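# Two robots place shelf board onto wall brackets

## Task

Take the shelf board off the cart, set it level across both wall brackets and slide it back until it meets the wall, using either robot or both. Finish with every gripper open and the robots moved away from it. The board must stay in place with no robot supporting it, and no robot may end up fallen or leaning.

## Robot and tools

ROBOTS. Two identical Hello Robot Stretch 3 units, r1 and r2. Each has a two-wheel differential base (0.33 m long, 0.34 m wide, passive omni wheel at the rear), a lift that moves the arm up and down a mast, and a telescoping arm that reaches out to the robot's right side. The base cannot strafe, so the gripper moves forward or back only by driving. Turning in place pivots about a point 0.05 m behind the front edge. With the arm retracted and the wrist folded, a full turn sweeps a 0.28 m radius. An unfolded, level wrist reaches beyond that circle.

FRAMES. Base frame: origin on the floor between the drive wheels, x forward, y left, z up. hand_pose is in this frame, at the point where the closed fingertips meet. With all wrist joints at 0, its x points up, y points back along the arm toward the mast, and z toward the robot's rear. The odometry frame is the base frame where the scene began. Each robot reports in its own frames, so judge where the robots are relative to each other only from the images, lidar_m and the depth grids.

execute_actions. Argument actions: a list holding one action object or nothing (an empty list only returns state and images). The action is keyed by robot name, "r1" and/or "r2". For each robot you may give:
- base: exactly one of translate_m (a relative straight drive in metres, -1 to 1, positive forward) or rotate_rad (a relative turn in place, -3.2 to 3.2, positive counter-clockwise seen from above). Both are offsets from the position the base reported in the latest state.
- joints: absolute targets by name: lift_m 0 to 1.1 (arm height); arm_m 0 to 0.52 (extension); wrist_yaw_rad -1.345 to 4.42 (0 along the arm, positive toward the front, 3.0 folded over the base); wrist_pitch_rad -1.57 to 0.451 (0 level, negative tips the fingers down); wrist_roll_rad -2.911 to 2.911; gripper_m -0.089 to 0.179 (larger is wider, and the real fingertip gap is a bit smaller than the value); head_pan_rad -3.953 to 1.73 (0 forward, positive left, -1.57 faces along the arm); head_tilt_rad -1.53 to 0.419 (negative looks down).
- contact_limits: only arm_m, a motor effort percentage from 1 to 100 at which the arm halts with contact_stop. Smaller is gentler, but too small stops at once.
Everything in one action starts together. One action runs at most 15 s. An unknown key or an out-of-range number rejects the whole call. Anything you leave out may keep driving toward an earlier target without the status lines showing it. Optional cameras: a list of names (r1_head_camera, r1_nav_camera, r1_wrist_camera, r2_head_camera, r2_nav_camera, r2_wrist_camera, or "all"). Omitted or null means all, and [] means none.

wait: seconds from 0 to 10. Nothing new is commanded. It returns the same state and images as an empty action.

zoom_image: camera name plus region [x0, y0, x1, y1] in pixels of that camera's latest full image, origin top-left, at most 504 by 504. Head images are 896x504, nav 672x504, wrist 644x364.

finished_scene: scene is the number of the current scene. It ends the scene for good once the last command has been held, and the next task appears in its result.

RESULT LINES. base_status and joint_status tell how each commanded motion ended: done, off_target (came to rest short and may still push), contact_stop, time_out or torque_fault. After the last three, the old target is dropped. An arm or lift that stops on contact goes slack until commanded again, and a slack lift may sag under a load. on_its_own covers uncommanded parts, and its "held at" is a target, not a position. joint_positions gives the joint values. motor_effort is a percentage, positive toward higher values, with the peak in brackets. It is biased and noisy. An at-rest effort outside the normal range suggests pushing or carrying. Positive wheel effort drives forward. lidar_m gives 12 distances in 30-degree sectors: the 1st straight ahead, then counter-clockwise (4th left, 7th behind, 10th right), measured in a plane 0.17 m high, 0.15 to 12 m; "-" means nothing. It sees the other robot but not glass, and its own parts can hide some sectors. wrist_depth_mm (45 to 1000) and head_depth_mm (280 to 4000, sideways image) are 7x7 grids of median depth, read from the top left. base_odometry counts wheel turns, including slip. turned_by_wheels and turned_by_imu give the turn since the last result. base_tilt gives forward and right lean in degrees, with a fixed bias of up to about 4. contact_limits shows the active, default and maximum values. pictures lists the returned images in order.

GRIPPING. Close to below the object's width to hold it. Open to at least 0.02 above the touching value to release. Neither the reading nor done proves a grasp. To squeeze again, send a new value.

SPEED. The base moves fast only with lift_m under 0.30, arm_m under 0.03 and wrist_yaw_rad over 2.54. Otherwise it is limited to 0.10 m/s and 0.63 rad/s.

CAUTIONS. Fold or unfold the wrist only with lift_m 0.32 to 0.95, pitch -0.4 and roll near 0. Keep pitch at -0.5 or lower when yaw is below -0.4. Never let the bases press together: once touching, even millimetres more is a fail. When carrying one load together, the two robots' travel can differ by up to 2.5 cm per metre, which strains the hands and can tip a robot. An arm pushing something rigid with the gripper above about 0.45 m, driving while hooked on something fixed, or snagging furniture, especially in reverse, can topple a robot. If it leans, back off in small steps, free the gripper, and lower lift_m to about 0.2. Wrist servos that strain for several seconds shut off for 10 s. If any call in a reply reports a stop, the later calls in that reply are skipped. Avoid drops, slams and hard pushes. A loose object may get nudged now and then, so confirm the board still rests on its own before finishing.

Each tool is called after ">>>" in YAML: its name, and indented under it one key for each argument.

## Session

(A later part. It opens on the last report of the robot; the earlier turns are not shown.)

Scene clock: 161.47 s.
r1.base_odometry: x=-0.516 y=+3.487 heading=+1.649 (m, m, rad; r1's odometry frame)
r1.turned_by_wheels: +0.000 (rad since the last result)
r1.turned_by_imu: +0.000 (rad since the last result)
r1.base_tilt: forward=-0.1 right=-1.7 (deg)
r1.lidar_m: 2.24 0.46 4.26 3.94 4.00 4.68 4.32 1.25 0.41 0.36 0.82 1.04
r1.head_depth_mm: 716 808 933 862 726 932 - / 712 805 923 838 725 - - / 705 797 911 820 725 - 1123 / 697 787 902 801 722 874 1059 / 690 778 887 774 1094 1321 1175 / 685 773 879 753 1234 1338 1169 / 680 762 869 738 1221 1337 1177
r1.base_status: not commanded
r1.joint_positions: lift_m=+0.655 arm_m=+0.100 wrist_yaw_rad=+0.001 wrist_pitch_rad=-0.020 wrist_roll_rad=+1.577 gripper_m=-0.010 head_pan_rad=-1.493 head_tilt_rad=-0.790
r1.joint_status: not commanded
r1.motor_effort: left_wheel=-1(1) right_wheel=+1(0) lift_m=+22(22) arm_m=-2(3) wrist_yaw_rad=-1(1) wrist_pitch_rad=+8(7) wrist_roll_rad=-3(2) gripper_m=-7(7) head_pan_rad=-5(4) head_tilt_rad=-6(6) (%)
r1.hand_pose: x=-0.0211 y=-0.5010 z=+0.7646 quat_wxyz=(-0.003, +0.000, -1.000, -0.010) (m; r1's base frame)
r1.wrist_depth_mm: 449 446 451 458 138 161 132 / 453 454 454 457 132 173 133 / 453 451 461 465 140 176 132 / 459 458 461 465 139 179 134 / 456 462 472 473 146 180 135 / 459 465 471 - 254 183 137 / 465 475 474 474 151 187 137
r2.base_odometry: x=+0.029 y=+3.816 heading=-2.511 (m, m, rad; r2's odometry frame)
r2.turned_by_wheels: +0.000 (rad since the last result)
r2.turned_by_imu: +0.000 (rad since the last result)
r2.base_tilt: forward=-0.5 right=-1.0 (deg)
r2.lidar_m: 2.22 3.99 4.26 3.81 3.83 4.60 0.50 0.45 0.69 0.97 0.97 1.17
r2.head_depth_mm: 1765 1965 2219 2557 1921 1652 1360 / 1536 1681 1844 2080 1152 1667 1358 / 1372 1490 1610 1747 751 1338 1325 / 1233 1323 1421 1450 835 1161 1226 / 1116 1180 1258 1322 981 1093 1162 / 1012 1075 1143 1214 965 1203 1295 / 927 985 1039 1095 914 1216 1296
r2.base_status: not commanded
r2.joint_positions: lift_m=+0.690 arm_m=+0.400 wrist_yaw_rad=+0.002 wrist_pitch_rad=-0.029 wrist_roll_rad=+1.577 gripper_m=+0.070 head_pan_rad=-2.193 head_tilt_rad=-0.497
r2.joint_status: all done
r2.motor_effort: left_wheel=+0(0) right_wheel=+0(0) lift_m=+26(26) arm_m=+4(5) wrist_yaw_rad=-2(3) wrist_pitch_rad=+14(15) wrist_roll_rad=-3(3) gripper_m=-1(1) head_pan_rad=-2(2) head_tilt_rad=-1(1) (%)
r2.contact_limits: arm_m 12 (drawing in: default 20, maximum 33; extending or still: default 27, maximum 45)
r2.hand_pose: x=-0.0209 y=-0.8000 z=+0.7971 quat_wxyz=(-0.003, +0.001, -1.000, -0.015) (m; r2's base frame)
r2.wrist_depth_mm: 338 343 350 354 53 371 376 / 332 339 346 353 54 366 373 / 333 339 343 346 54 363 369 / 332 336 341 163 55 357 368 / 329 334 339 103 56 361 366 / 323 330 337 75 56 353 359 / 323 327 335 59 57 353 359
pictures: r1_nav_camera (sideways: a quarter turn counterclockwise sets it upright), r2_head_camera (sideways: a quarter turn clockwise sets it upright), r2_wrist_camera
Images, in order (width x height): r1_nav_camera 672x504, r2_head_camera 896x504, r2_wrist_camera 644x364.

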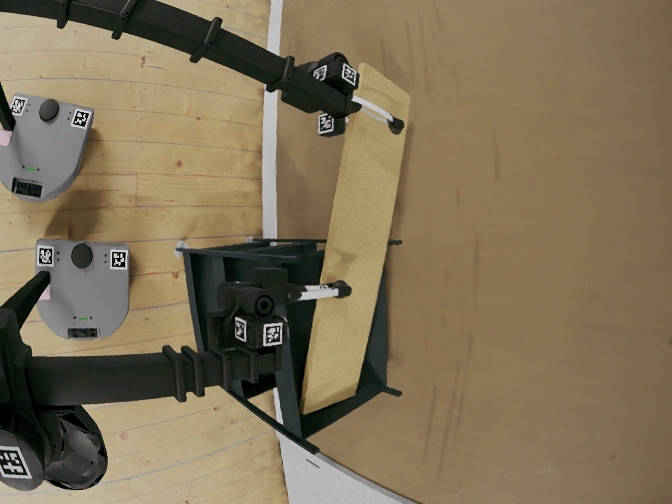

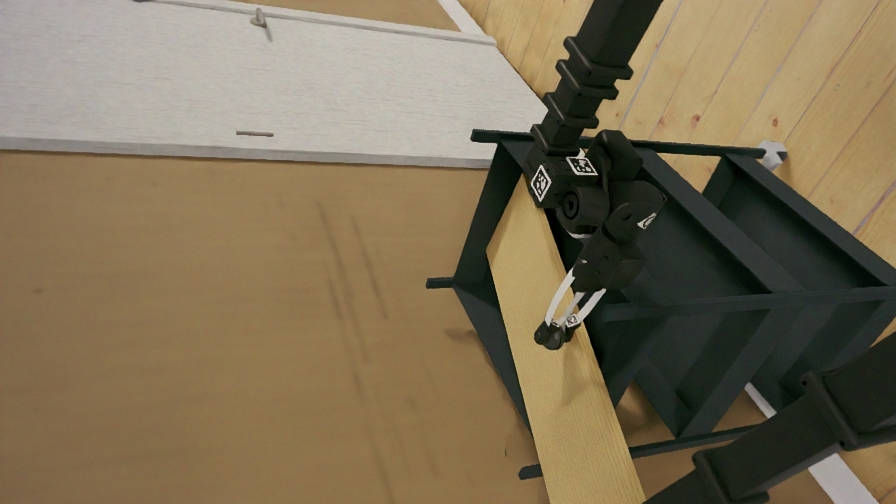

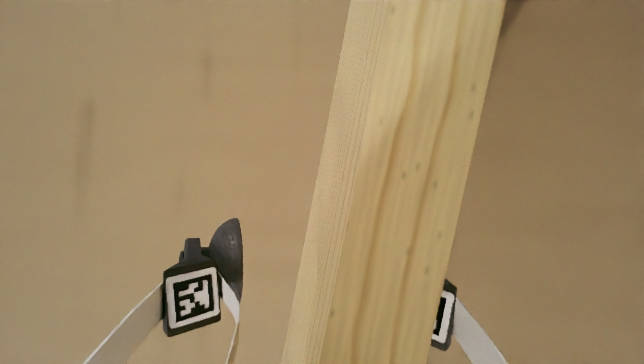

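>>> execute_actions:
  actions:
    - {"r2":{"joints":{"gripper_m":-0.03}}}
  cameras: ["r2_wrist_camera"]

>>> execute_actions:
  actions:
    - {"r1":{"joints":{"lift_m":0.80}},"r2":{"joints":{"lift_m":0.76}}}
  cameras: ["r2_wrist_camera","r1_nav_camera","r2_head_camera"]

Scene clock: 163.17 s.
r1.base_odometry: x=-0.516 y=+3.487 heading=+1.649 (m, m, rad; r1's odometry frame)
r1.turned_by_wheels: +0.000 (rad since the last result)
r1.turned_by_imu: +0.000 (rad since the last result)
r1.base_tilt: forward=-0.2 right=-1.7 (deg)
r1.lidar_m: 2.24 0.46 4.27 3.96 4.01 4.70 4.35 1.25 0.41 0.36 0.82 1.05
r1.head_depth_mm: 717 811 935 863 729 926 - / 710 802 924 840 725 - - / 707 795 914 818 727 - 1124 / 699 784 905 796 730 874 1059 / 692 777 891 773 1157 1313 1179 / 687 771 882 753 1239 1333 1172 / 681 763 872 734 1211 1336 1175
r1.base_status: not commanded
r1.joint_positions: lift_m=+0.655 arm_m=+0.100 wrist_yaw_rad=+0.000 wrist_pitch_rad=-0.011 wrist_roll_rad=+1.577 gripper_m=-0.010 head_pan_rad=-1.493 head_tilt_rad=-0.790
r1.joint_status: not commanded
r1.motor_effort: left_wheel=-1(1) right_wheel=+0(0) lift_m=+22(22) arm_m=-2(1) wrist_yaw_rad=+1(2) wrist_pitch_rad=+4(7) wrist_roll_rad=-3(3) gripper_m=-6(7) head_pan_rad=-4(4) head_tilt_rad=-6(5) (%)
r1.hand_pose: x=-0.0214 y=-0.5013 z=+0.7669 quat_wxyz=(-0.003, +0.000, -1.000, -0.006) (m; r1's base frame)
r1.wrist_depth_mm: 442 458 457 457 133 173 132 / 447 454 453 459 131 177 133 / 452 459 458 459 137 179 132 / 452 456 463 471 148 182 132 / 462 460 468 467 142 185 134 / 467 471 465 - 261 189 136 / 470 469 475 475 150 190 134
r2.base_odometry: x=+0.029 y=+3.816 heading=-2.511 (m, m, rad; r2's odometry frame)
r2.turned_by_wheels: +0.000 (rad since the last result)
r2.turned_by_imu: +0.000 (rad since the last result)
r2.base_tilt: forward=-0.4 right=-1.0 (deg)
r2.lidar_m: 2.22 3.98 4.22 3.80 3.84 4.64 0.50 0.45 0.69 0.97 0.97 1.17
r2.head_depth_mm: 1774 1993 2197 2507 1899 1655 1358 / 1532 1668 1846 2061 1147 1671 1358 / 1370 1495 1619 1735 746 1332 1326 / 1232 1325 1419 1449 842 1163 1229 / 1106 1180 1270 1318 965 1093 1163 / 1012 1071 1141 1212 969 1199 1299 / 929 982 1038 1102 906 1209 1294
r2.base_status: not commanded
r2.joint_positions: lift_m=+0.690 arm_m=+0.400 wrist_yaw_rad=-0.001 wrist_pitch_rad=-0.048 wrist_roll_rad=+1.577 gripper_m=-0.029 head_pan_rad=-2.193 head_tilt_rad=-0.497
r2.joint_status: all done
r2.motor_effort: left_wheel=+0(1) right_wheel=+1(1) lift_m=+30(30) arm_m=+2(4) wrist_yaw_rad=+1(1) wrist_pitch_rad=+24(30) wrist_roll_rad=-3(3) gripper_m=-24(100) head_pan_rad=-2(2) head_tilt_rad=+0(1) (%)
r2.hand_pose: x=-0.0215 y=-0.7995 z=+0.7919 quat_wxyz=(-0.003, +0.000, -1.000, -0.025) (m; r2's base frame)
r2.wrist_depth_mm: 332 338 347 355 53 375 387 / 331 339 345 350 54 372 383 / 326 335 339 54 54 367 376 / 327 332 342 54 55 371 378 / 323 329 336 55 353 365 373 / 322 328 - 55 354 359 370 / 318 324 333 56 346 354 364
pictures: r2_wrist_camera
Images, in order (width x height): r2_wrist_camera 644x364.

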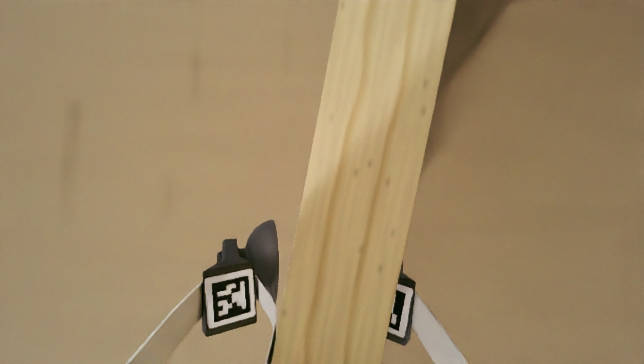

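Scene clock: 165.33 s.
r1.base_odometry: x=-0.516 y=+3.487 heading=+1.649 (m, m, rad; r1's odometry frame)
r1.turned_by_wheels: +0.000 (rad since the last result)
r1.turned_by_imu: +0.001 (rad since the last result)
r1.base_tilt: forward=-0.2 right=-1.7 (deg)
r1.lidar_m: 2.24 0.46 4.26 3.96 4.01 4.70 4.36 1.26 0.41 0.36 0.82 1.05
r1.head_depth_mm: 716 808 934 856 - - 1128 / 711 802 919 819 - - 1111 / 703 798 908 788 - 887 1079 / 696 784 904 742 - 883 1057 / 693 779 889 721 1180 1309 1175 / 688 767 867 699 1232 1338 1174 / 679 764 850 690 1222 1329 1174
r1.base_status: not commanded
r1.joint_positions: lift_m=+0.800 arm_m=+0.100 wrist_yaw_rad=-0.001 wrist_pitch_rad=-0.016 wrist_roll_rad=+1.577 gripper_m=-0.010 head_pan_rad=-1.493 head_tilt_rad=-0.790
r1.joint_status: all done
r1.motor_effort: left_wheel=-1(1) right_wheel=-1(0) lift_m=+35(36) arm_m=-3(3) wrist_yaw_rad=+0(1) wrist_pitch_rad=+6(7) wrist_roll_rad=-3(3) gripper_m=-7(7) head_pan_rad=-3(3) head_tilt_rad=-6(6) (%)
r1.hand_pose: x=-0.0215 y=-0.5011 z=+0.9099 quat_wxyz=(-0.003, +0.000, -1.000, -0.009) (m; r1's base frame)
r1.wrist_depth_mm: 439 450 454 465 464 373 188 / 451 451 456 460 467 297 182 / 456 452 462 463 465 277 175 / 456 463 465 469 477 263 169 / 463 464 472 476 475 249 163 / 465 467 469 - 477 237 157 / 473 465 475 481 483 225 154
r2.base_odometry: x=+0.029 y=+3.816 heading=-2.512 (m, m, rad; r2's odometry frame)
r2.turned_by_wheels: +0.000 (rad since the last result)
r2.turned_by_imu: +0.000 (rad since the last result)
r2.base_tilt: forward=-0.4 right=-1.0 (deg)
r2.lidar_m: 2.22 3.98 4.25 3.82 3.83 4.60 0.50 0.45 0.69 0.97 0.97 1.17
r2.head_depth_mm: 1765 1977 2204 630 2133 1663 1363 / 1537 1668 1854 1832 2042 1671 1358 / 1379 1497 1625 682 1292 1348 1321 / 1228 1321 1424 1428 989 1159 1261 / 1112 1178 1263 1289 975 1089 1113 / 1016 1077 1141 1203 956 1197 - / 936 980 1038 1096 938 - 1301
r2.base_status: not commanded
r2.joint_positions: lift_m=+0.760 arm_m=+0.400 wrist_yaw_rad=-0.006 wrist_pitch_rad=-0.096 wrist_roll_rad=+1.587 gripper_m=-0.023 head_pan_rad=-2.193 head_tilt_rad=-0.497
r2.joint_status: all done
r2.on_its_own: gripper_m is held at -0.024, not at your -0.030, by its stall guard, which is not easing now; wrist_pitch_rad is at rest, and its effort (+47) is outside its rest range (-20 to +32)
r2.motor_effort: left_wheel=-4(4) right_wheel=+4(4) lift_m=+39(41) arm_m=+2(2) wrist_yaw_rad=+4(5) wrist_pitch_rad=+47(49) wrist_roll_rad=-7(6) gripper_m=-25(26) head_pan_rad=-2(2) head_tilt_rad=-4(0) (%)
r2.hand_pose: x=-0.0228 y=-0.7974 z=+0.8494 quat_wxyz=(-0.008, -0.003, -0.999, -0.048) (m; r2's base frame)
r2.wrist_depth_mm: 327 336 348 362 55 391 408 / 320 332 345 355 55 389 405 / 320 331 346 351 56 387 404 / 317 329 340 126 56 382 398 / 316 325 336 56 56 380 395 / 313 324 330 56 56 371 388 / 312 319 332 57 57 370 386
pictures: r1_nav_camera (sideways: a quarter turn counterclockwise sets it upright), r2_head_camera (sideways: a quarter turn clockwise sets it upright), r2_wrist_camera
Images, in order (width x height): r1_nav_camera 672x504, r2_head_camera 896x504, r2_wrist_camera 644x364.

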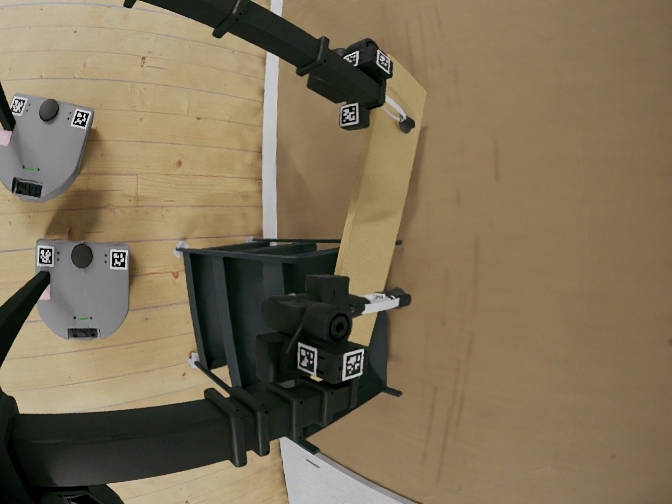

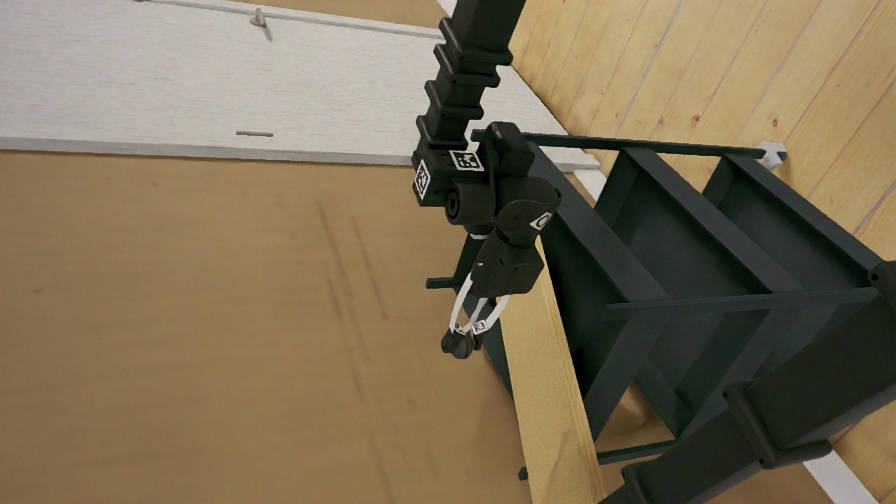

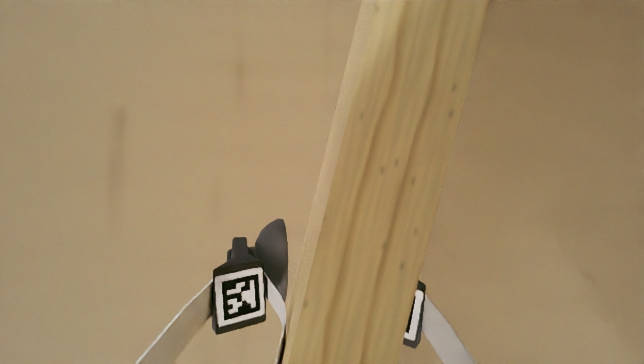

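>>> execute_actions:
  actions:
    - {"r1":{"joints":{"arm_m":0.0,"gripper_m":0.08}},"r2":{"joints":{"lift_m":0.95}}}
  cameras: []

>>> execute_actions:
  actions:
    - {"r1":{"joints":{"lift_m":0.72}}}
  cameras: ["r1_wrist_camera","r1_nav_camera","r1_head_camera"]

Scene clock: 168.17 s.
r1.base_odometry: x=-0.516 y=+3.487 heading=+1.649 (m, m, rad; r1's odometry frame)
r1.turned_by_wheels: +0.000 (rad since the last result)
r1.turned_by_imu: +0.001 (rad since the last result)
r1.base_tilt: forward=-0.1 right=-1.6 (deg)
r1.lidar_m: 2.24 0.46 4.26 3.94 4.00 4.70 4.35 1.25 0.41 0.36 0.82 1.04
r1.head_depth_mm: 717 814 932 900 712 931 - / 710 803 921 786 724 - - / 703 793 908 726 737 - - / 697 786 881 652 759 - 1063 / 695 779 837 630 1184 1318 1176 / 685 771 669 1031 1233 1340 1175 / 679 763 608 1014 1212 1334 1177
r1.base_status: not commanded
r1.joint_positions: lift_m=+0.800 arm_m=+0.000 wrist_yaw_rad=-0.001 wrist_pitch_rad=-0.017 wrist_roll_rad=+1.577 gripper_m=+0.080 head_pan_rad=-1.493 head_tilt_rad=-0.790
r1.joint_status: all done
r1.motor_effort: left_wheel=-1(1) right_wheel=+0(0) lift_m=+35(35) arm_m=-3(2) wrist_yaw_rad=+0(0) wrist_pitch_rad=+6(6) wrist_roll_rad=-3(3) gripper_m=+1(93) head_pan_rad=-3(5) head_tilt_rad=-6(6) (%)
r1.hand_pose: x=-0.0215 y=-0.4011 z=+0.9098 quat_wxyz=(-0.003, +0.000, -1.000, -0.009) (m; r1's base frame)
r1.wrist_depth_mm: 543 542 554 552 559 238 277 / 550 549 554 568 551 235 280 / 542 556 554 565 403 345 284 / 546 549 558 578 283 392 289 / 551 552 564 565 292 400 290 / 551 560 571 569 240 580 262 / 564 565 561 345 577 589 589
r2.base_odometry: x=+0.029 y=+3.816 heading=-2.512 (m, m, rad; r2's odometry frame)
r2.turned_by_wheels: +0.000 (rad since the last result)
r2.turned_by_imu: +0.001 (rad since the last result)
r2.base_tilt: forward=-0.4 right=-1.0 (deg)
r2.lidar_m: 2.22 3.98 4.26 3.81 3.82 4.64 0.50 0.45 0.70 0.97 0.97 1.17
r2.head_depth_mm: 1776 1977 2199 632 2047 1715 - / 1530 1679 1833 638 630 - - / 1376 1480 1614 1728 700 - - / 1226 1308 1421 1449 984 - - / 1112 1189 1276 1301 - - 1197 / 1011 1068 1139 1212 - 1195 1296 / 933 979 1041 1088 1156 1238 1291
r2.base_status: not commanded
r2.joint_positions: lift_m=+0.950 arm_m=+0.400 wrist_yaw_rad=-0.002 wrist_pitch_rad=-0.110 wrist_roll_rad=+1.624 gripper_m=-0.019 head_pan_rad=-2.193 head_tilt_rad=-0.497
r2.joint_status: all done
r2.on_its_own: gripper_m is held at -0.021, not at your -0.030, by its stall guard, which is not easing now; wrist_pitch_rad is at rest, and its effort (+54) is outside its rest range (-20 to +32)
r2.motor_effort: left_wheel=-3(5) right_wheel=+3(5) lift_m=+40(37) arm_m=+2(3) wrist_yaw_rad=+2(5) wrist_pitch_rad=+54(55) wrist_roll_rad=-21(21) gripper_m=-27(28) head_pan_rad=-1(2) head_tilt_rad=+0(1) (%)
r2.hand_pose: x=-0.0219 y=-0.7968 z=+1.0360 quat_wxyz=(-0.026, -0.003, -0.998, -0.055) (m; r2's base frame)
r2.wrist_depth_mm: 325 336 349 363 248 55 55 / 320 332 348 359 120 56 405 / 322 328 343 354 79 56 407 / 318 329 338 347 59 56 399 / 314 326 337 137 56 57 398 / 313 321 - 85 57 376 392 / 310 317 328 64 57 372 390
pictures: none
No camera images: the call's "cameras" was empty. Leave "cameras" out to get every camera's image.

Scene clock: 169.73 s.
r1.base_odometry: x=-0.516 y=+3.487 heading=+1.649 (m, m, rad; r1's odometry frame)
r1.turned_by_wheels: +0.000 (rad since the last result)
r1.turned_by_imu: +0.000 (rad since the last result)
r1.base_tilt: forward=-0.2 right=-1.6 (deg)
r1.lidar_m: 2.24 0.46 4.26 3.95 4.00 4.67 4.35 1.25 0.41 0.36 0.82 1.04
r1.head_depth_mm: 717 807 934 902 712 921 - / 711 803 925 786 725 934 - / 703 794 911 703 743 894 - / 696 788 879 653 755 663 1071 / 695 778 838 628 1180 1313 1171 / 684 773 671 1028 1238 1336 1177 / 681 763 607 1011 1211 1337 1178
r1.base_status: not commanded
r1.joint_positions: lift_m=+0.720 arm_m=+0.000 wrist_yaw_rad=-0.001 wrist_pitch_rad=-0.017 wrist_roll_rad=+1.577 gripper_m=+0.080 head_pan_rad=-1.493 head_tilt_rad=-0.790
r1.joint_status: all done
r1.motor_effort: left_wheel=-1(1) right_wheel=+0(1) lift_m=+22(30) arm_m=-3(2) wrist_yaw_rad=+0(0) wrist_pitch_rad=+7(7) wrist_roll_rad=-4(3) gripper_m=+0(0) head_pan_rad=-3(3) head_tilt_rad=-6(5) (%)
r1.hand_pose: x=-0.0215 y=-0.4011 z=+0.8303 quat_wxyz=(-0.003, +0.000, -1.000, -0.009) (m; r1's base frame)
r1.wrist_depth_mm: 543 545 543 554 405 276 143 / 535 544 545 560 412 280 143 / 546 539 571 553 467 285 143 / 539 555 563 562 471 290 143 / 555 562 564 561 461 295 142 / 557 564 563 577 576 263 143 / 561 562 561 576 580 404 143
r2.base_odometry: x=+0.029 y=+3.816 heading=-2.512 (m, m, rad; r2's odometry frame)
r2.turned_by_wheels: +0.000 (rad since the last result)
r2.turned_by_imu: +0.000 (rad since the last result)
r2.base_tilt: forward=-0.4 right=-1.0 (deg)
r2.lidar_m: 2.22 3.98 4.27 3.82 3.83 4.64 0.50 0.45 0.69 0.97 0.97 1.17
r2.head_depth_mm: 1774 1989 2227 2521 653 1703 - / 1536 1679 1841 2057 645 - - / 1369 1486 1623 1737 717 - - / 1227 1314 1413 1446 916 - - / 1104 1180 1264 1320 - - 1200 / 1019 1071 1137 1207 - 1187 1304 / 926 981 1037 1095 1157 1233 1300
r2.base_status: not commanded
r2.joint_positions: lift_m=+0.950 arm_m=+0.400 wrist_yaw_rad=-0.002 wrist_pitch_rad=-0.110 wrist_roll_rad=+1.624 gripper_m=-0.019 head_pan_rad=-2.193 head_tilt_rad=-0.497
r2.joint_status: not commanded
r2.on_its_own: gripper_m is held at -0.021, not at your -0.030, by its stall guard, which is not easing now; wrist_pitch_rad is at rest, and its effort (+54) is outside its rest range (-20 to +32)
r2.motor_effort: left_wheel=-4(4) right_wheel=+3(3) lift_m=+40(40) arm_m=+2(2) wrist_yaw_rad=+1(3) wrist_pitch_rad=+54(54) wrist_roll_rad=-21(21) gripper_m=-27(27) head_pan_rad=-2(2) head_tilt_rad=+0(1) (%)
r2.hand_pose: x=-0.0219 y=-0.7968 z=+1.0360 quat_wxyz=(-0.026, -0.003, -0.998, -0.055) (m; r2's base frame)
r2.wrist_depth_mm: 326 336 350 365 249 55 55 / 320 334 345 364 120 56 404 / 319 330 343 355 79 56 408 / 315 328 341 347 59 56 402 / 313 325 337 137 56 57 398 / 313 320 - 85 57 378 392 / 310 319 327 64 57 370 389
pictures: r1_head_camera (sideways: a quarter turn clockwise sets it upright), r1_nav_camera (sideways: a quarter turn counterclockwise sets it upright), r1_wrist_camera
Images, in order (width x height): r1_head_camera 896x504, r1_nav_camera 672x504, r1_wrist_camera 644x364.

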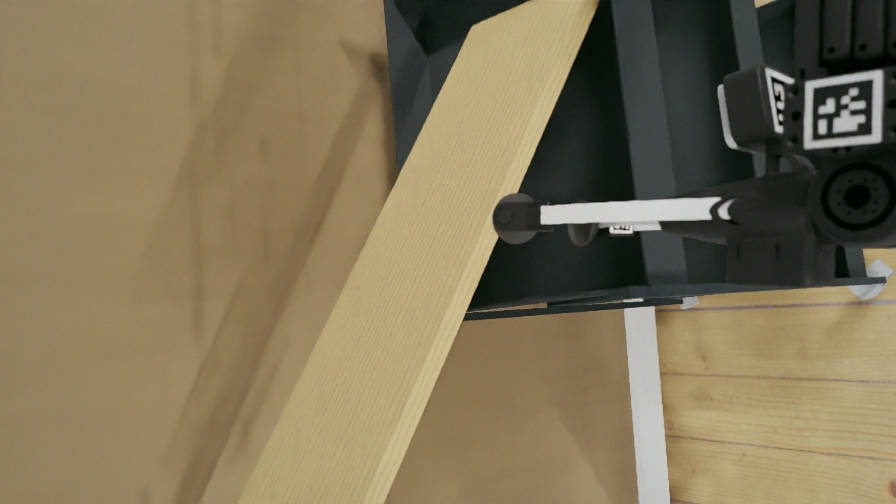

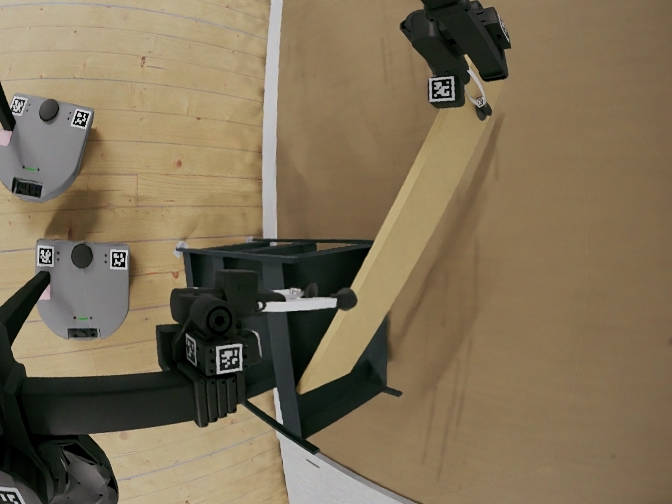

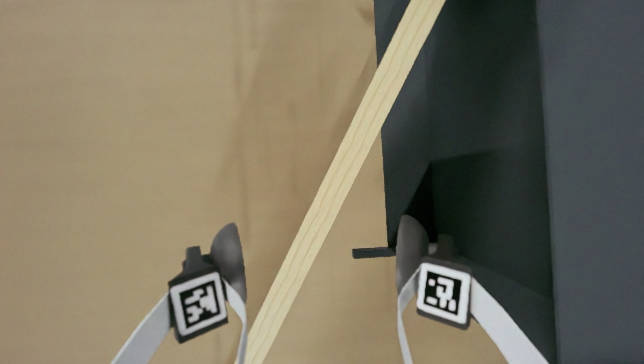

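>>> execute_actions:
  actions:
    - {"r1":{"joints":{"arm_m":0.19},"contact_limits":{"arm_m":12}}}
  cameras: ["r1_wrist_camera","r1_head_camera"]

Scene clock: 172.67 s.
r1.base_odometry: x=-0.516 y=+3.487 heading=+1.649 (m, m, rad; r1's odometry frame)
r1.turned_by_wheels: +0.000 (rad since the last result)
r1.turned_by_imu: +0.001 (rad since the last result)
r1.base_tilt: forward=-0.2 right=-1.7 (deg)
r1.lidar_m: 2.24 0.46 4.24 3.95 4.01 4.70 4.34 1.26 0.41 0.36 0.82 1.04
r1.head_depth_mm: 718 812 938 895 717 - - / 711 801 921 808 - 910 1124 / 706 796 910 715 - 908 1094 / 698 786 884 668 740 889 1055 / 690 777 835 665 1181 1304 1173 / 684 770 672 1029 1229 1336 1166 / 680 766 607 1015 1220 1337 1172
r1.base_status: not commanded
r1.joint_positions: lift_m=+0.720 arm_m=+0.189 wrist_yaw_rad=+0.001 wrist_pitch_rad=-0.023 wrist_roll_rad=+1.577 gripper_m=+0.080 head_pan_rad=-1.493 head_tilt_rad=-0.790
r1.joint_status: all done
r1.motor_effort: left_wheel=+0(1) right_wheel=-1(0) lift_m=+23(23) arm_m=+5(5) wrist_yaw_rad=-2(1) wrist_pitch_rad=+9(9) wrist_roll_rad=-3(3) gripper_m=+0(0) head_pan_rad=-4(4) head_tilt_rad=-6(6) (%)
r1.contact_limits: arm_m 12 (drawing in: default 17, maximum 28; extending or still: default 23, maximum 38)
r1.hand_pose: x=-0.0211 y=-0.5900 z=+0.8288 quat_wxyz=(-0.003, +0.000, -1.000, -0.012) (m; r1's base frame)
r1.wrist_depth_mm: 358 366 372 375 374 68 - / 366 372 373 380 195 59 - / 366 373 376 385 114 53 - / 372 377 382 382 81 48 - / 373 375 383 384 64 - 172 / 375 382 388 154 53 - 189 / 380 380 388 99 46 45 199
r2.base_odometry: x=+0.029 y=+3.816 heading=-2.512 (m, m, rad; r2's odometry frame)
r2.turned_by_wheels: +0.000 (rad since the last result)
r2.turned_by_imu: +0.001 (rad since the last result)
r2.base_tilt: forward=-0.5 right=-1.0 (deg)
r2.lidar_m: 2.22 3.99 4.26 3.81 3.83 4.62 0.50 0.45 0.69 0.97 0.97 1.17
r2.head_depth_mm: 1776 1971 2215 2542 657 1714 - / 1529 1692 1852 2013 1919 - - / 1382 1483 1615 1672 1287 - - / 1227 1315 1415 1421 779 - - / 1107 1183 1262 1314 - - 1197 / 1009 1073 1147 1200 - 1190 1289 / 930 981 1032 1094 1160 1235 1301
r2.base_status: not commanded
r2.joint_positions: lift_m=+0.950 arm_m=+0.400 wrist_yaw_rad=+0.014 wrist_pitch_rad=-0.105 wrist_roll_rad=+1.625 gripper_m=-0.019 head_pan_rad=-2.193 head_tilt_rad=-0.497
r2.joint_status: not commanded
r2.on_its_own: gripper_m is held at -0.021, not at your -0.030, by its stall guard, which is not easing now; wrist_pitch_rad is at rest, and its effort (+52) is outside its rest range (-20 to +32)
r2.motor_effort: left_wheel=+0(3) right_wheel=+2(3) lift_m=+41(40) arm_m=+2(2) wrist_yaw_rad=-12(13) wrist_pitch_rad=+52(55) wrist_roll_rad=-21(21) gripper_m=-27(27) head_pan_rad=-2(2) head_tilt_rad=-2(1) (%)
r2.hand_pose: x=-0.0179 y=-0.7971 z=+1.0372 quat_wxyz=(-0.026, +0.005, -0.998, -0.053) (m; r2's base frame)
r2.wrist_depth_mm: 318 330 345 355 366 57 57 / 316 330 343 357 123 57 400 / 317 326 341 351 80 57 400 / 315 326 334 347 59 57 394 / 316 324 334 141 57 57 395 / 311 323 330 86 57 376 390 / 309 320 328 63 57 373 389
pictures: r1_head_camera (sideways: a quarter turn clockwise sets it upright), r1_wrist_camera
Images, in order (width x height): r1_head_camera 896x504, r1_wrist_camera 644x364.

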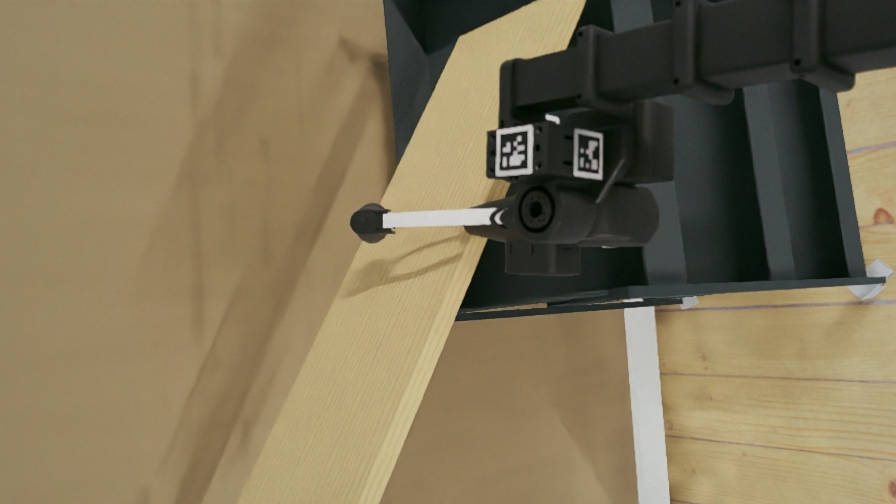

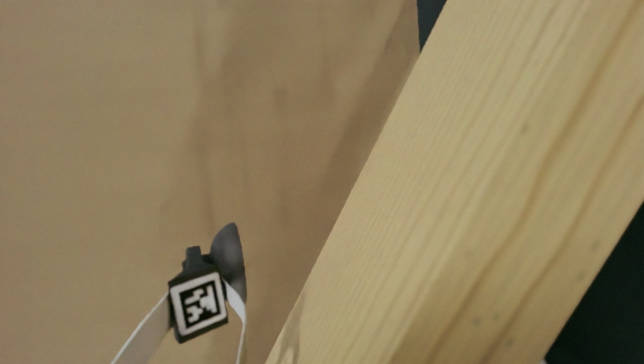

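>>> execute_actions:
  actions:
    - {"r1":{"joints":{"arm_m":0.18,"gripper_m":-0.03}}}
  cameras: ["r1_wrist_camera"]

>>> execute_actions:
  actions:
    - {"r1":{"joints":{"lift_m":0.93}}}
  cameras: ["r1_wrist_camera","r1_nav_camera","r2_head_camera"]

Scene clock: 174.40 s.
r1.base_odometry: x=-0.516 y=+3.487 heading=+1.649 (m, m, rad; r1's odometry frame)
r1.turned_by_wheels: +0.000 (rad since the last result)
r1.turned_by_imu: +0.000 (rad since the last result)
r1.base_tilt: forward=-0.2 right=-1.7 (deg)
r1.lidar_m: 2.24 0.46 4.25 3.95 4.03 4.68 4.35 1.25 0.41 0.36 0.82 1.05
r1.head_depth_mm: 717 811 932 895 709 - - / 711 801 930 789 - 903 1119 / 703 797 913 712 - 911 1099 / 698 786 867 654 735 893 1052 / 690 781 744 639 1184 1305 1179 / 686 770 664 1029 1229 1335 1170 / 679 758 603 1011 1213 1323 1162
r1.base_status: not commanded
r1.joint_positions: lift_m=+0.720 arm_m=+0.180 wrist_yaw_rad=+0.003 wrist_pitch_rad=-0.048 wrist_roll_rad=+1.586 gripper_m=-0.028 head_pan_rad=-1.493 head_tilt_rad=-0.790
r1.joint_status: all done
r1.motor_effort: left_wheel=+1(0) right_wheel=-1(1) lift_m=+25(25) arm_m=-3(6) wrist_yaw_rad=-2(3) wrist_pitch_rad=+18(19) wrist_roll_rad=-6(7) gripper_m=-43(99) head_pan_rad=-4(3) head_tilt_rad=-6(6) (%)
r1.hand_pose: x=-0.0207 y=-0.5802 z=+0.8223 quat_wxyz=(-0.007, +0.001, -1.000, -0.024) (m; r1's base frame)
r1.wrist_depth_mm: 361 370 374 379 222 60 - / 365 371 378 385 125 55 - / 371 373 383 388 87 50 - / 375 379 383 389 67 45 167 / 372 380 386 160 54 46 172 / 377 384 387 99 48 47 189 / 378 387 396 79 48 48 192
r2.base_odometry: x=+0.029 y=+3.816 heading=-2.511 (m, m, rad; r2's odometry frame)
r2.turned_by_wheels: +0.000 (rad since the last result)
r2.turned_by_imu: +0.000 (rad since the last result)
r2.base_tilt: forward=-0.4 right=-1.0 (deg)
r2.lidar_m: 2.23 3.99 4.24 3.81 3.84 4.65 0.50 0.45 0.69 0.97 0.97 1.17
r2.head_depth_mm: 1783 1953 2229 2531 659 1699 - / 1529 1673 1860 1984 1904 - - / 1376 1496 1612 1682 1289 - - / 1231 1323 1422 1418 775 - - / 1115 1185 1263 1313 - - 1194 / 1010 1072 1137 1202 - 1194 1292 / 932 984 1036 1096 1155 1239 1297
r2.base_status: not commanded
r2.joint_positions: lift_m=+0.950 arm_m=+0.400 wrist_yaw_rad=+0.001 wrist_pitch_rad=-0.090 wrist_roll_rad=+1.629 gripper_m=-0.019 head_pan_rad=-2.193 head_tilt_rad=-0.497
r2.joint_status: not commanded
r2.on_its_own: gripper_m is held at -0.021, not at your -0.030, by its stall guard, which is not easing now; wrist_pitch_rad is at rest, and its effort (+44) is outside its rest range (-20 to +32)
r2.motor_effort: left_wheel=+1(1) right_wheel=+0(2) lift_m=+39(40) arm_m=+2(2) wrist_yaw_rad=+0(11) wrist_pitch_rad=+44(52) wrist_roll_rad=-23(23) gripper_m=-27(27) head_pan_rad=-2(2) head_tilt_rad=+0(0) (%)
r2.hand_pose: x=-0.0212 y=-0.7978 z=+1.0410 quat_wxyz=(-0.029, -0.001, -0.999, -0.045) (m; r2's base frame)
r2.wrist_depth_mm: 327 337 349 361 368 56 56 / 326 336 344 358 124 56 56 / 323 331 343 353 82 56 393 / 320 331 338 349 61 56 390 / 319 326 336 135 57 57 383 / 316 324 - 85 57 371 384 / 314 321 330 65 57 368 380
pictures: r1_wrist_camera
Images, in order (width x height): r1_wrist_camera 644x364.

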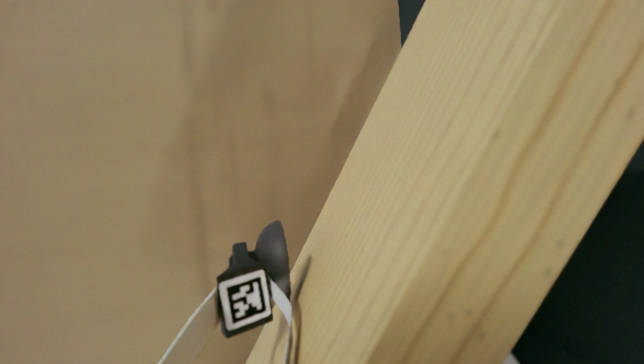

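Scene clock: 178.70 s.
r1.base_odometry: x=-0.516 y=+3.487 heading=+1.649 (m, m, rad; r1's odometry frame)
r1.turned_by_wheels: +0.000 (rad since the last result)
r1.turned_by_imu: -0.001 (rad since the last result)
r1.base_tilt: forward=-0.2 right=-1.7 (deg)
r1.lidar_m: 2.23 0.46 4.26 3.95 4.01 4.68 4.34 1.26 0.41 0.36 0.82 1.04
r1.head_depth_mm: 719 786 - 862 758 913 1125 / 712 774 - 848 758 908 1119 / 704 772 - 856 755 894 1090 / 698 744 512 882 757 893 1059 / 690 734 886 973 1183 1315 1174 / 684 730 884 1027 1235 1330 1168 / 678 640 875 1013 1214 1336 1174
r1.base_status: not commanded
r1.joint_positions: lift_m=+0.929 arm_m=+0.180 wrist_yaw_rad=-0.124 wrist_pitch_rad=-0.111 wrist_roll_rad=+1.573 gripper_m=-0.011 head_pan_rad=-1.493 head_tilt_rad=-0.790
r1.joint_status: all done
r1.on_its_own: wrist_yaw_rad is held at -0.127, not at your +0.000, by its stall guard, which is not easing now; gripper_m is held at -0.012, not at your -0.030, by its stall guard, which is not easing now; wrist_pitch_rad is at rest, and its effort (+42) is outside its rest range (-20 to +32)
r1.motor_effort: left_wheel=+1(23) right_wheel=+0(32) lift_m=+43(43) arm_m=-2(4) wrist_yaw_rad=-3(64) wrist_pitch_rad=+42(46) wrist_roll_rad=-2(8) gripper_m=-30(43) head_pan_rad=-4(4) head_tilt_rad=-6(5) (%)
r1.hand_pose: x=-0.0525 y=-0.5753 z=+1.0155 quat_wxyz=(-0.004, -0.062, -0.997, -0.056) (m; r1's base frame)
r1.wrist_depth_mm: 380 401 402 47 439 462 361 / 377 391 405 48 434 451 354 / 373 385 397 48 425 449 350 / 373 384 392 49 417 435 341 / 366 378 388 49 418 429 336 / 359 373 378 50 50 426 330 / 357 366 379 51 402 425 324
r2.base_odometry: x=+0.029 y=+3.816 heading=-2.511 (m, m, rad; r2's odometry frame)
r2.turned_by_wheels: +0.000 (rad since the last result)
r2.turned_by_imu: +0.001 (rad since the last result)
r2.base_tilt: forward=-0.4 right=-1.0 (deg)
r2.lidar_m: 2.22 3.99 4.26 3.80 3.83 4.63 0.50 0.45 0.69 0.97 0.97 1.17
r2.head_depth_mm: 1782 1978 585 2555 2124 1713 - / 1523 1662 1722 2071 2036 - - / 1381 1492 701 1722 1286 - - / 1228 1325 687 1279 1131 - - / 1109 1181 1235 1288 - - 1195 / 1019 1073 1119 1205 - 1166 1294 / 929 977 1038 776 1148 1236 1300
r2.base_status: not commanded
r2.joint_positions: lift_m=+0.950 arm_m=+0.400 wrist_yaw_rad=+0.147 wrist_pitch_rad=-0.087 wrist_roll_rad=+1.583 gripper_m=-0.016 head_pan_rad=-2.193 head_tilt_rad=-0.497
r2.joint_status: not commanded
r2.on_its_own: wrist_yaw_rad is held at +0.150, not at your +0.000, by its stall guard, which is not easing now; gripper_m is held at -0.017, not at your -0.030, by its stall guard, which is not easing now; wrist_pitch_rad is at rest, and its effort (+43) is outside its rest range (-20 to +32)
r2.motor_effort: left_wheel=-1(43) right_wheel=+1(42) lift_m=+32(39) arm_m=+2(1) wrist_yaw_rad=+3(69) wrist_pitch_rad=+43(52) wrist_roll_rad=-5(23) gripper_m=-24(27) head_pan_rad=-2(2) head_tilt_rad=-1(0) (%)
r2.hand_pose: x=+0.0157 y=-0.7952 z=+1.0421 quat_wxyz=(-0.003, +0.073, -0.996, -0.044) (m; r2's base frame)
r2.wrist_depth_mm: 299 308 316 - - 349 364 / 301 311 321 - 348 356 368 / 306 314 324 - 350 359 377 / 311 321 328 46 356 367 381 / 316 324 335 47 357 375 382 / 319 327 335 49 49 382 397 / 324 333 347 51 52 389 400
pictures: r1_nav_camera (sideways: a quarter turn counterclockwise sets it upright), r1_wrist_camera, r2_head_camera (sideways: a quarter turn clockwise sets it upright)
Images, in order (width x height): r1_nav_camera 672x504, r1_wrist_camera 644x364, r2_head_camera 896x504.

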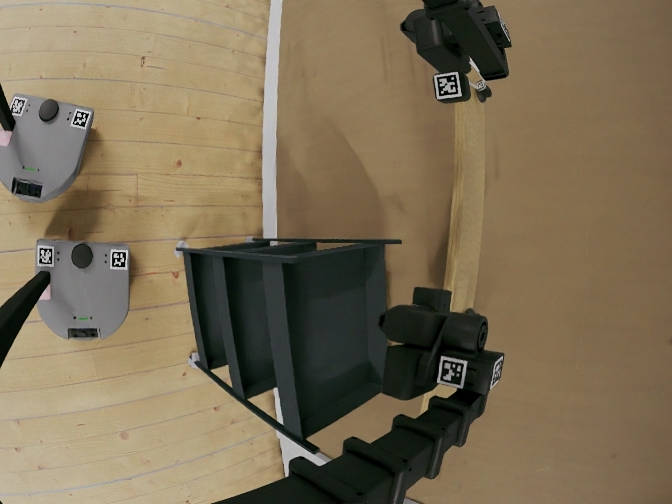

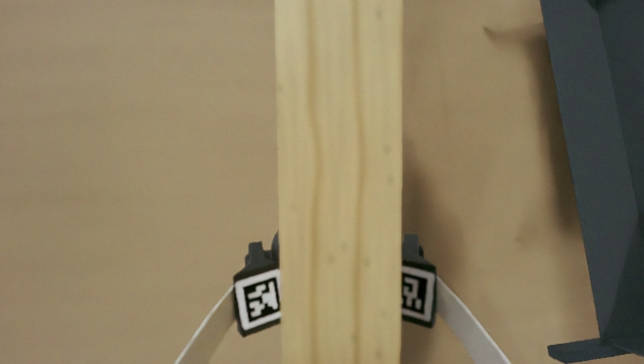

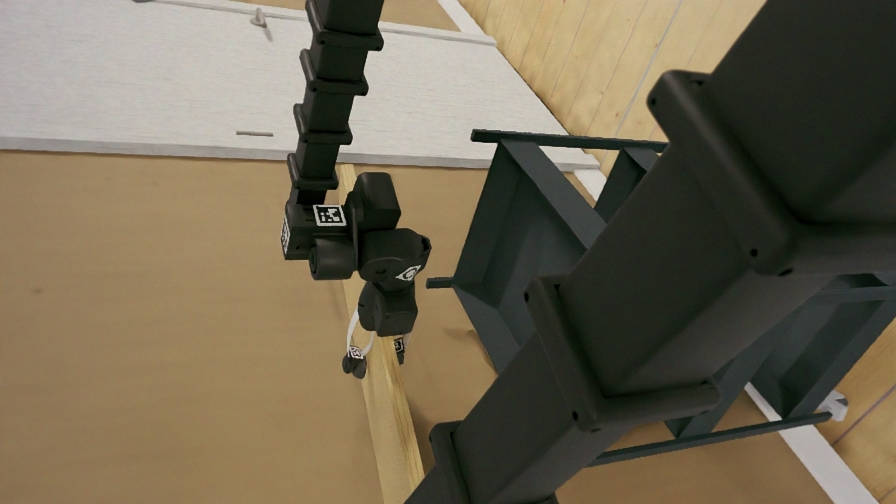

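>>> execute_actions:
  actions:
    - {"r1":{"base":{"translate_m":0.6},"joints":{"wrist_yaw_rad":-0.125,"head_pan_rad":-0.8,"head_tilt_rad":-0.3}},"r2":{"base":{"translate_m":0.6},"joints":{"wrist_yaw_rad":0.15,"head_pan_rad":-0.9,"head_tilt_rad":-0.4}}}
  cameras: ["r1_nav_camera","r2_nav_camera","r2_head_camera"]

Scene clock: 187.50 s.
r1.base_odometry: x=-0.563 y=+4.085 heading=+1.649 (m, m, rad; r1's odometry frame)
r1.turned_by_wheels: +0.000 (rad since the last result)
r1.turned_by_imu: -0.150 (rad since the last result)
r1.base_tilt: forward=-0.2 right=-1.7 (deg)
r1.lidar_m: 1.47 0.41 0.45 4.04 4.06 4.67 4.94 0.67 0.71 0.73 0.74 0.85
r1.head_depth_mm: 604 630 659 687 669 757 799 / 631 657 685 720 624 797 839 / 657 686 716 751 547 837 888 / 683 717 751 777 371 883 940 / 714 749 790 808 328 930 1000 / 744 786 828 878 318 991 1063 / 788 828 875 931 963 1075 1137
r1.base_status: done
r1.joint_positions: lift_m=+0.930 arm_m=+0.180 wrist_yaw_rad=-0.201 wrist_pitch_rad=-0.126 wrist_roll_rad=+1.579 gripper_m=-0.008 head_pan_rad=-0.806 head_tilt_rad=-0.309
r1.joint_status: wrist_yaw_rad off_target (ended at -0.201, target -0.125); the others done
r1.on_its_own: wrist_yaw_rad is held at -0.191, not at your -0.125, by its stall guard, which is not easing now; gripper_m is held at -0.009, not at your -0.030, by its stall guard, which is not easing now; wrist_pitch_rad is at rest, and its effort (+48) is outside its rest range (-20 to +32)
r1.motor_effort: left_wheel=-6(75) right_wheel=+9(35) lift_m=+39(43) arm_m=-1(2) wrist_yaw_rad=+9(49) wrist_pitch_rad=+48(50) wrist_roll_rad=-4(5) gripper_m=-32(34) head_pan_rad=+4(46) head_tilt_rad=+6(41) (%)
r1.hand_pose: x=-0.0715 y=-0.5712 z=+1.0118 quat_wxyz=(-0.010, -0.100, -0.993, -0.063) (m; r1's base frame)
r1.wrist_depth_mm: 403 412 437 64 469 490 511 / 383 394 410 63 444 461 481 / 366 379 393 61 416 431 451 / 347 354 367 60 398 407 422 / 334 344 352 59 383 389 405 / 321 326 336 58 - 376 386 / 305 311 322 57 338 354 363
r2.base_odometry: x=-0.456 y=+3.462 heading=-2.511 (m, m, rad; r2's odometry frame)
r2.turned_by_wheels: +0.000 (rad since the last result)
r2.turned_by_imu: -0.073 (rad since the last result)
r2.base_tilt: forward=-1.1 right=-2.0 (deg)
r2.lidar_m: 1.70 3.39 3.91 3.94 3.93 4.54 0.43 0.40 0.99 0.85 0.85 0.99
r2.head_depth_mm: 707 743 789 834 881 946 1011 / 729 770 814 865 926 986 1066 / 753 798 846 898 961 1037 1120 / 779 828 883 944 1005 1084 1178 / 808 860 920 987 1056 1142 1247 / 844 898 953 1027 1116 1211 1321 / 873 932 1003 1082 1172 1285 1385
r2.base_status: done
r2.joint_positions: lift_m=+0.950 arm_m=+0.399 wrist_yaw_rad=+0.165 wrist_pitch_rad=-0.168 wrist_roll_rad=+1.582 gripper_m=-0.016 head_pan_rad=-0.907 head_tilt_rad=-0.408
r2.joint_status: all done
r2.on_its_own: gripper_m is held at -0.017, not at your -0.030, by its stall guard, which is not easing now; wrist_yaw_rad is at rest, and its effort (-13) is outside its rest range (-12 to +12); wrist_pitch_rad is at rest, and its effort (+83) is outside its rest range (-20 to +32)
r2.motor_effort: left_wheel=+0(10) right_wheel=+0(13) lift_m=+32(32) arm_m=+12(13) wrist_yaw_rad=-13(22) wrist_pitch_rad=+83(85) wrist_roll_rad=-5(5) gripper_m=-25(26) head_pan_rad=+3(36) head_tilt_rad=+2(9) (%)
r2.hand_pose: x=+0.0194 y=-0.7889 z=+1.0217 quat_wxyz=(+0.002, +0.081, -0.993, -0.084) (m; r2's base frame)
r2.wrist_depth_mm: 228 237 248 - - 293 310 / 228 238 251 - - 294 312 / 231 240 252 - - 297 315 / 231 241 254 - - 299 317 / 233 242 254 - - 302 321 / 235 245 252 - 290 303 323 / 238 246 259 - - 305 328
pictures: r1_nav_camera (sideways: a quarter turn counterclockwise sets it upright), r2_head_camera (sideways: a quarter turn clockwise sets it upright), r2_nav_camera (sideways: a quarter turn counterclockwise sets it upright)
Images, in order (width x height): r1_nav_camera 672x504, r2_head_camera 896x504, r2_nav_camera 672x504.

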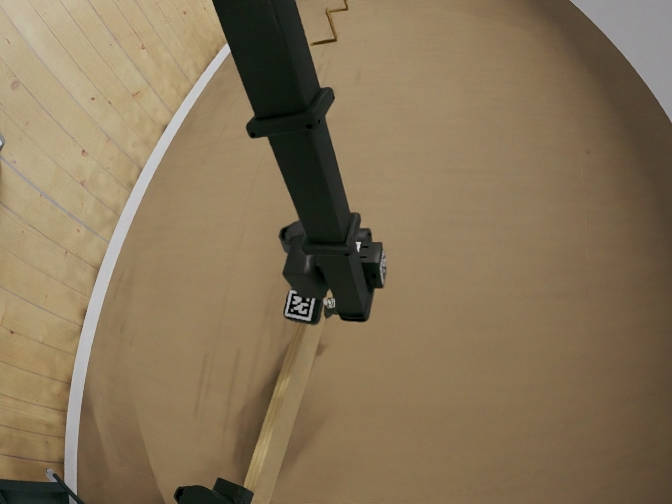

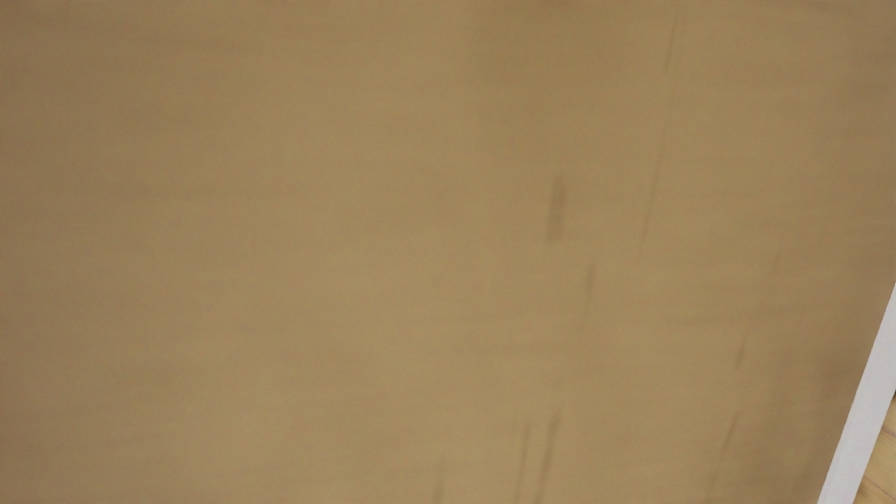

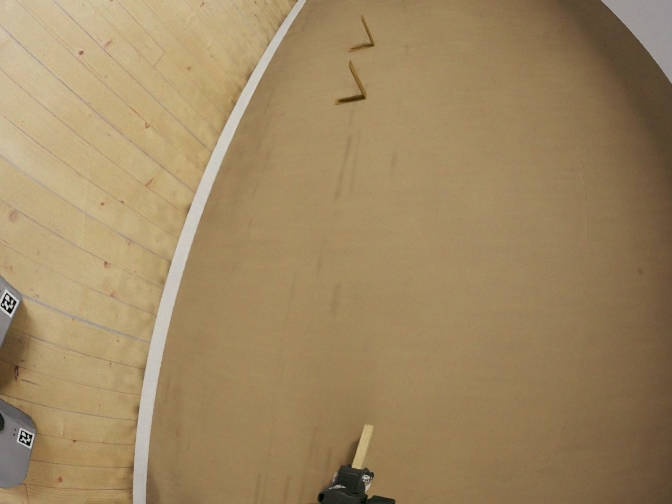

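>>> execute_actions:
  actions:
    - {"r1":{"base":{"rotate_rad":0.16},"joints":{"wrist_yaw_rad":-0.1}},"r2":{"base":{"rotate_rad":0.12},"joints":{"arm_m":0.33,"wrist_yaw_rad":0.08}}}
  cameras: ["r1_nav_camera","r2_nav_camera"]

Scene clock: 191.53 s.
r1.base_odometry: x=-0.563 y=+4.085 heading=+1.809 (m, m, rad; r1's odometry frame)
r1.turned_by_wheels: +0.160 (rad since the last result)
r1.turned_by_imu: -0.020 (rad since the last result)
r1.base_tilt: forward=-0.1 right=-1.6 (deg)
r1.lidar_m: 1.40 0.38 0.42 4.04 4.03 4.67 5.00 0.69 0.73 0.73 0.73 0.83
r1.head_depth_mm: 596 623 650 678 686 745 787 / 620 646 677 707 624 786 830 / 645 672 705 740 600 824 872 / 670 702 735 777 540 858 917 / 700 734 767 811 338 448 973 / 731 767 811 852 328 336 1034 / 764 802 848 906 384 - 1098
r1.base_status: done
r1.joint_positions: lift_m=+0.930 arm_m=+0.180 wrist_yaw_rad=-0.103 wrist_pitch_rad=-0.108 wrist_roll_rad=+1.571 gripper_m=-0.008 head_pan_rad=-0.806 head_tilt_rad=-0.309
r1.joint_status: all done
r1.on_its_own: gripper_m is held at -0.009, not at your -0.030, by its stall guard, which is not easing now; wrist_pitch_rad is at rest, and its effort (+41) is outside its rest range (-20 to +32)
r1.motor_effort: left_wheel=-2(71) right_wheel=+2(36) lift_m=+39(40) arm_m=+1(1) wrist_yaw_rad=+3(52) wrist_pitch_rad=+41(48) wrist_roll_rad=-1(4) gripper_m=-28(33) head_pan_rad=+3(3) head_tilt_rad=+6(6) (%)
r1.hand_pose: x=-0.0473 y=-0.5757 z=+1.0164 quat_wxyz=(-0.003, -0.051, -0.997, -0.054) (m; r1's base frame)
r1.wrist_depth_mm: 366 381 396 67 422 434 454 / 354 366 375 65 404 419 433 / 344 352 364 64 390 404 409 / 331 339 347 62 372 384 398 / 320 328 337 61 357 374 382 / 308 316 326 59 205 355 370 / 300 308 313 58 334 347 356
r2.base_odometry: x=-0.456 y=+3.462 heading=-2.391 (m, m, rad; r2's odometry frame)
r2.turned_by_wheels: +0.120 (rad since the last result)
r2.turned_by_imu: +0.048 (rad since the last result)
r2.base_tilt: forward=-0.4 right=-1.1 (deg)
r2.lidar_m: 1.85 3.42 4.04 3.93 3.95 4.68 0.40 0.37 0.97 0.85 0.85 1.01
r2.head_depth_mm: 688 727 771 816 878 936 1003 / 714 754 804 854 915 984 1069 / 742 785 836 896 963 1035 1127 / 774 819 876 940 1014 1094 1204 / 805 861 921 991 1064 1167 1276 / 842 901 961 1042 1129 1242 1354 / 882 944 1020 1105 1213 1328 1413
r2.base_status: done
r2.joint_positions: lift_m=+0.950 arm_m=+0.330 wrist_yaw_rad=+0.141 wrist_pitch_rad=-0.087 wrist_roll_rad=+1.586 gripper_m=-0.016 head_pan_rad=-0.907 head_tilt_rad=-0.407
r2.joint_status: wrist_yaw_rad off_target (ended at +0.141, target +0.080); the others done
r2.on_its_own: wrist_yaw_rad is held at +0.136, not at your +0.080, by its stall guard, which is not easing now; gripper_m is held at -0.017, not at your -0.030, by its stall guard, which is not easing now; wrist_pitch_rad is at rest, and its effort (+43) is outside its rest range (-20 to +32)
r2.motor_effort: left_wheel=+4(31) right_wheel=-3(23) lift_m=+32(31) arm_m=-3(11) wrist_yaw_rad=-4(37) wrist_pitch_rad=+43(83) wrist_roll_rad=-6(7) gripper_m=-24(25) head_pan_rad=+3(3) head_tilt_rad=+2(3) (%)
r2.hand_pose: x=+0.0143 y=-0.7259 z=+1.0420 quat_wxyz=(-0.004, +0.070, -0.997, -0.044) (m; r2's base frame)
r2.wrist_depth_mm: 266 274 282 - - 313 324 / 269 276 286 - 308 317 325 / 271 278 288 - 313 320 335 / 276 283 291 - 314 321 334 / 277 284 293 - 318 324 340 / 280 287 294 - 323 330 343 / 281 288 300 - - 333 346
pictures: r1_nav_camera (sideways: a quarter turn counterclockwise sets it upright), r2_nav_camera (sideways: a quarter turn counterclockwise sets it upright)
Images, in order (width x height): r1_nav_camera 672x504, r2_nav_camera 672x504.

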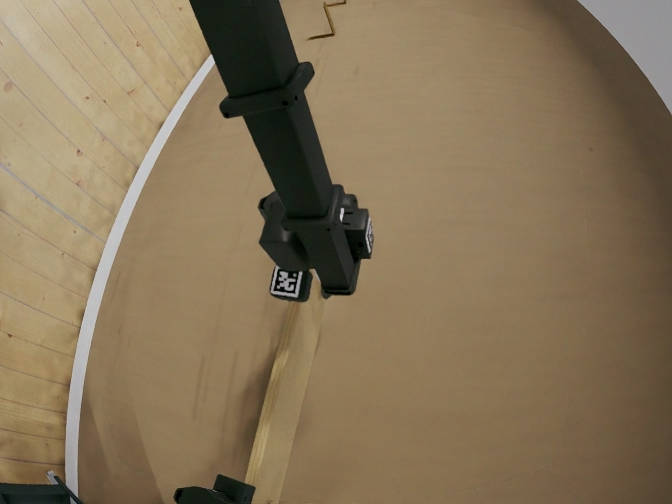

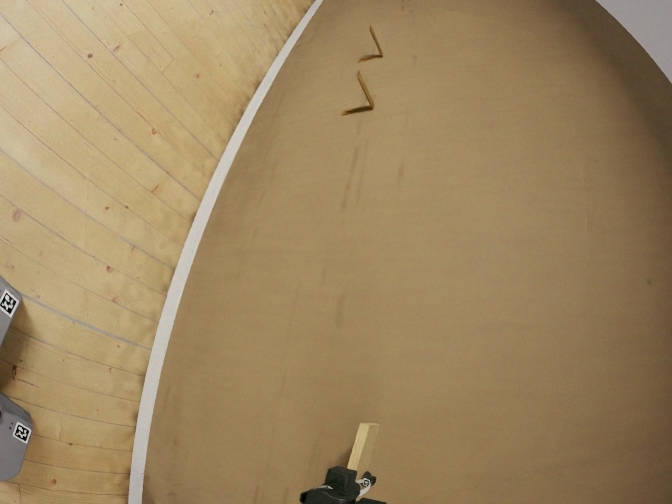

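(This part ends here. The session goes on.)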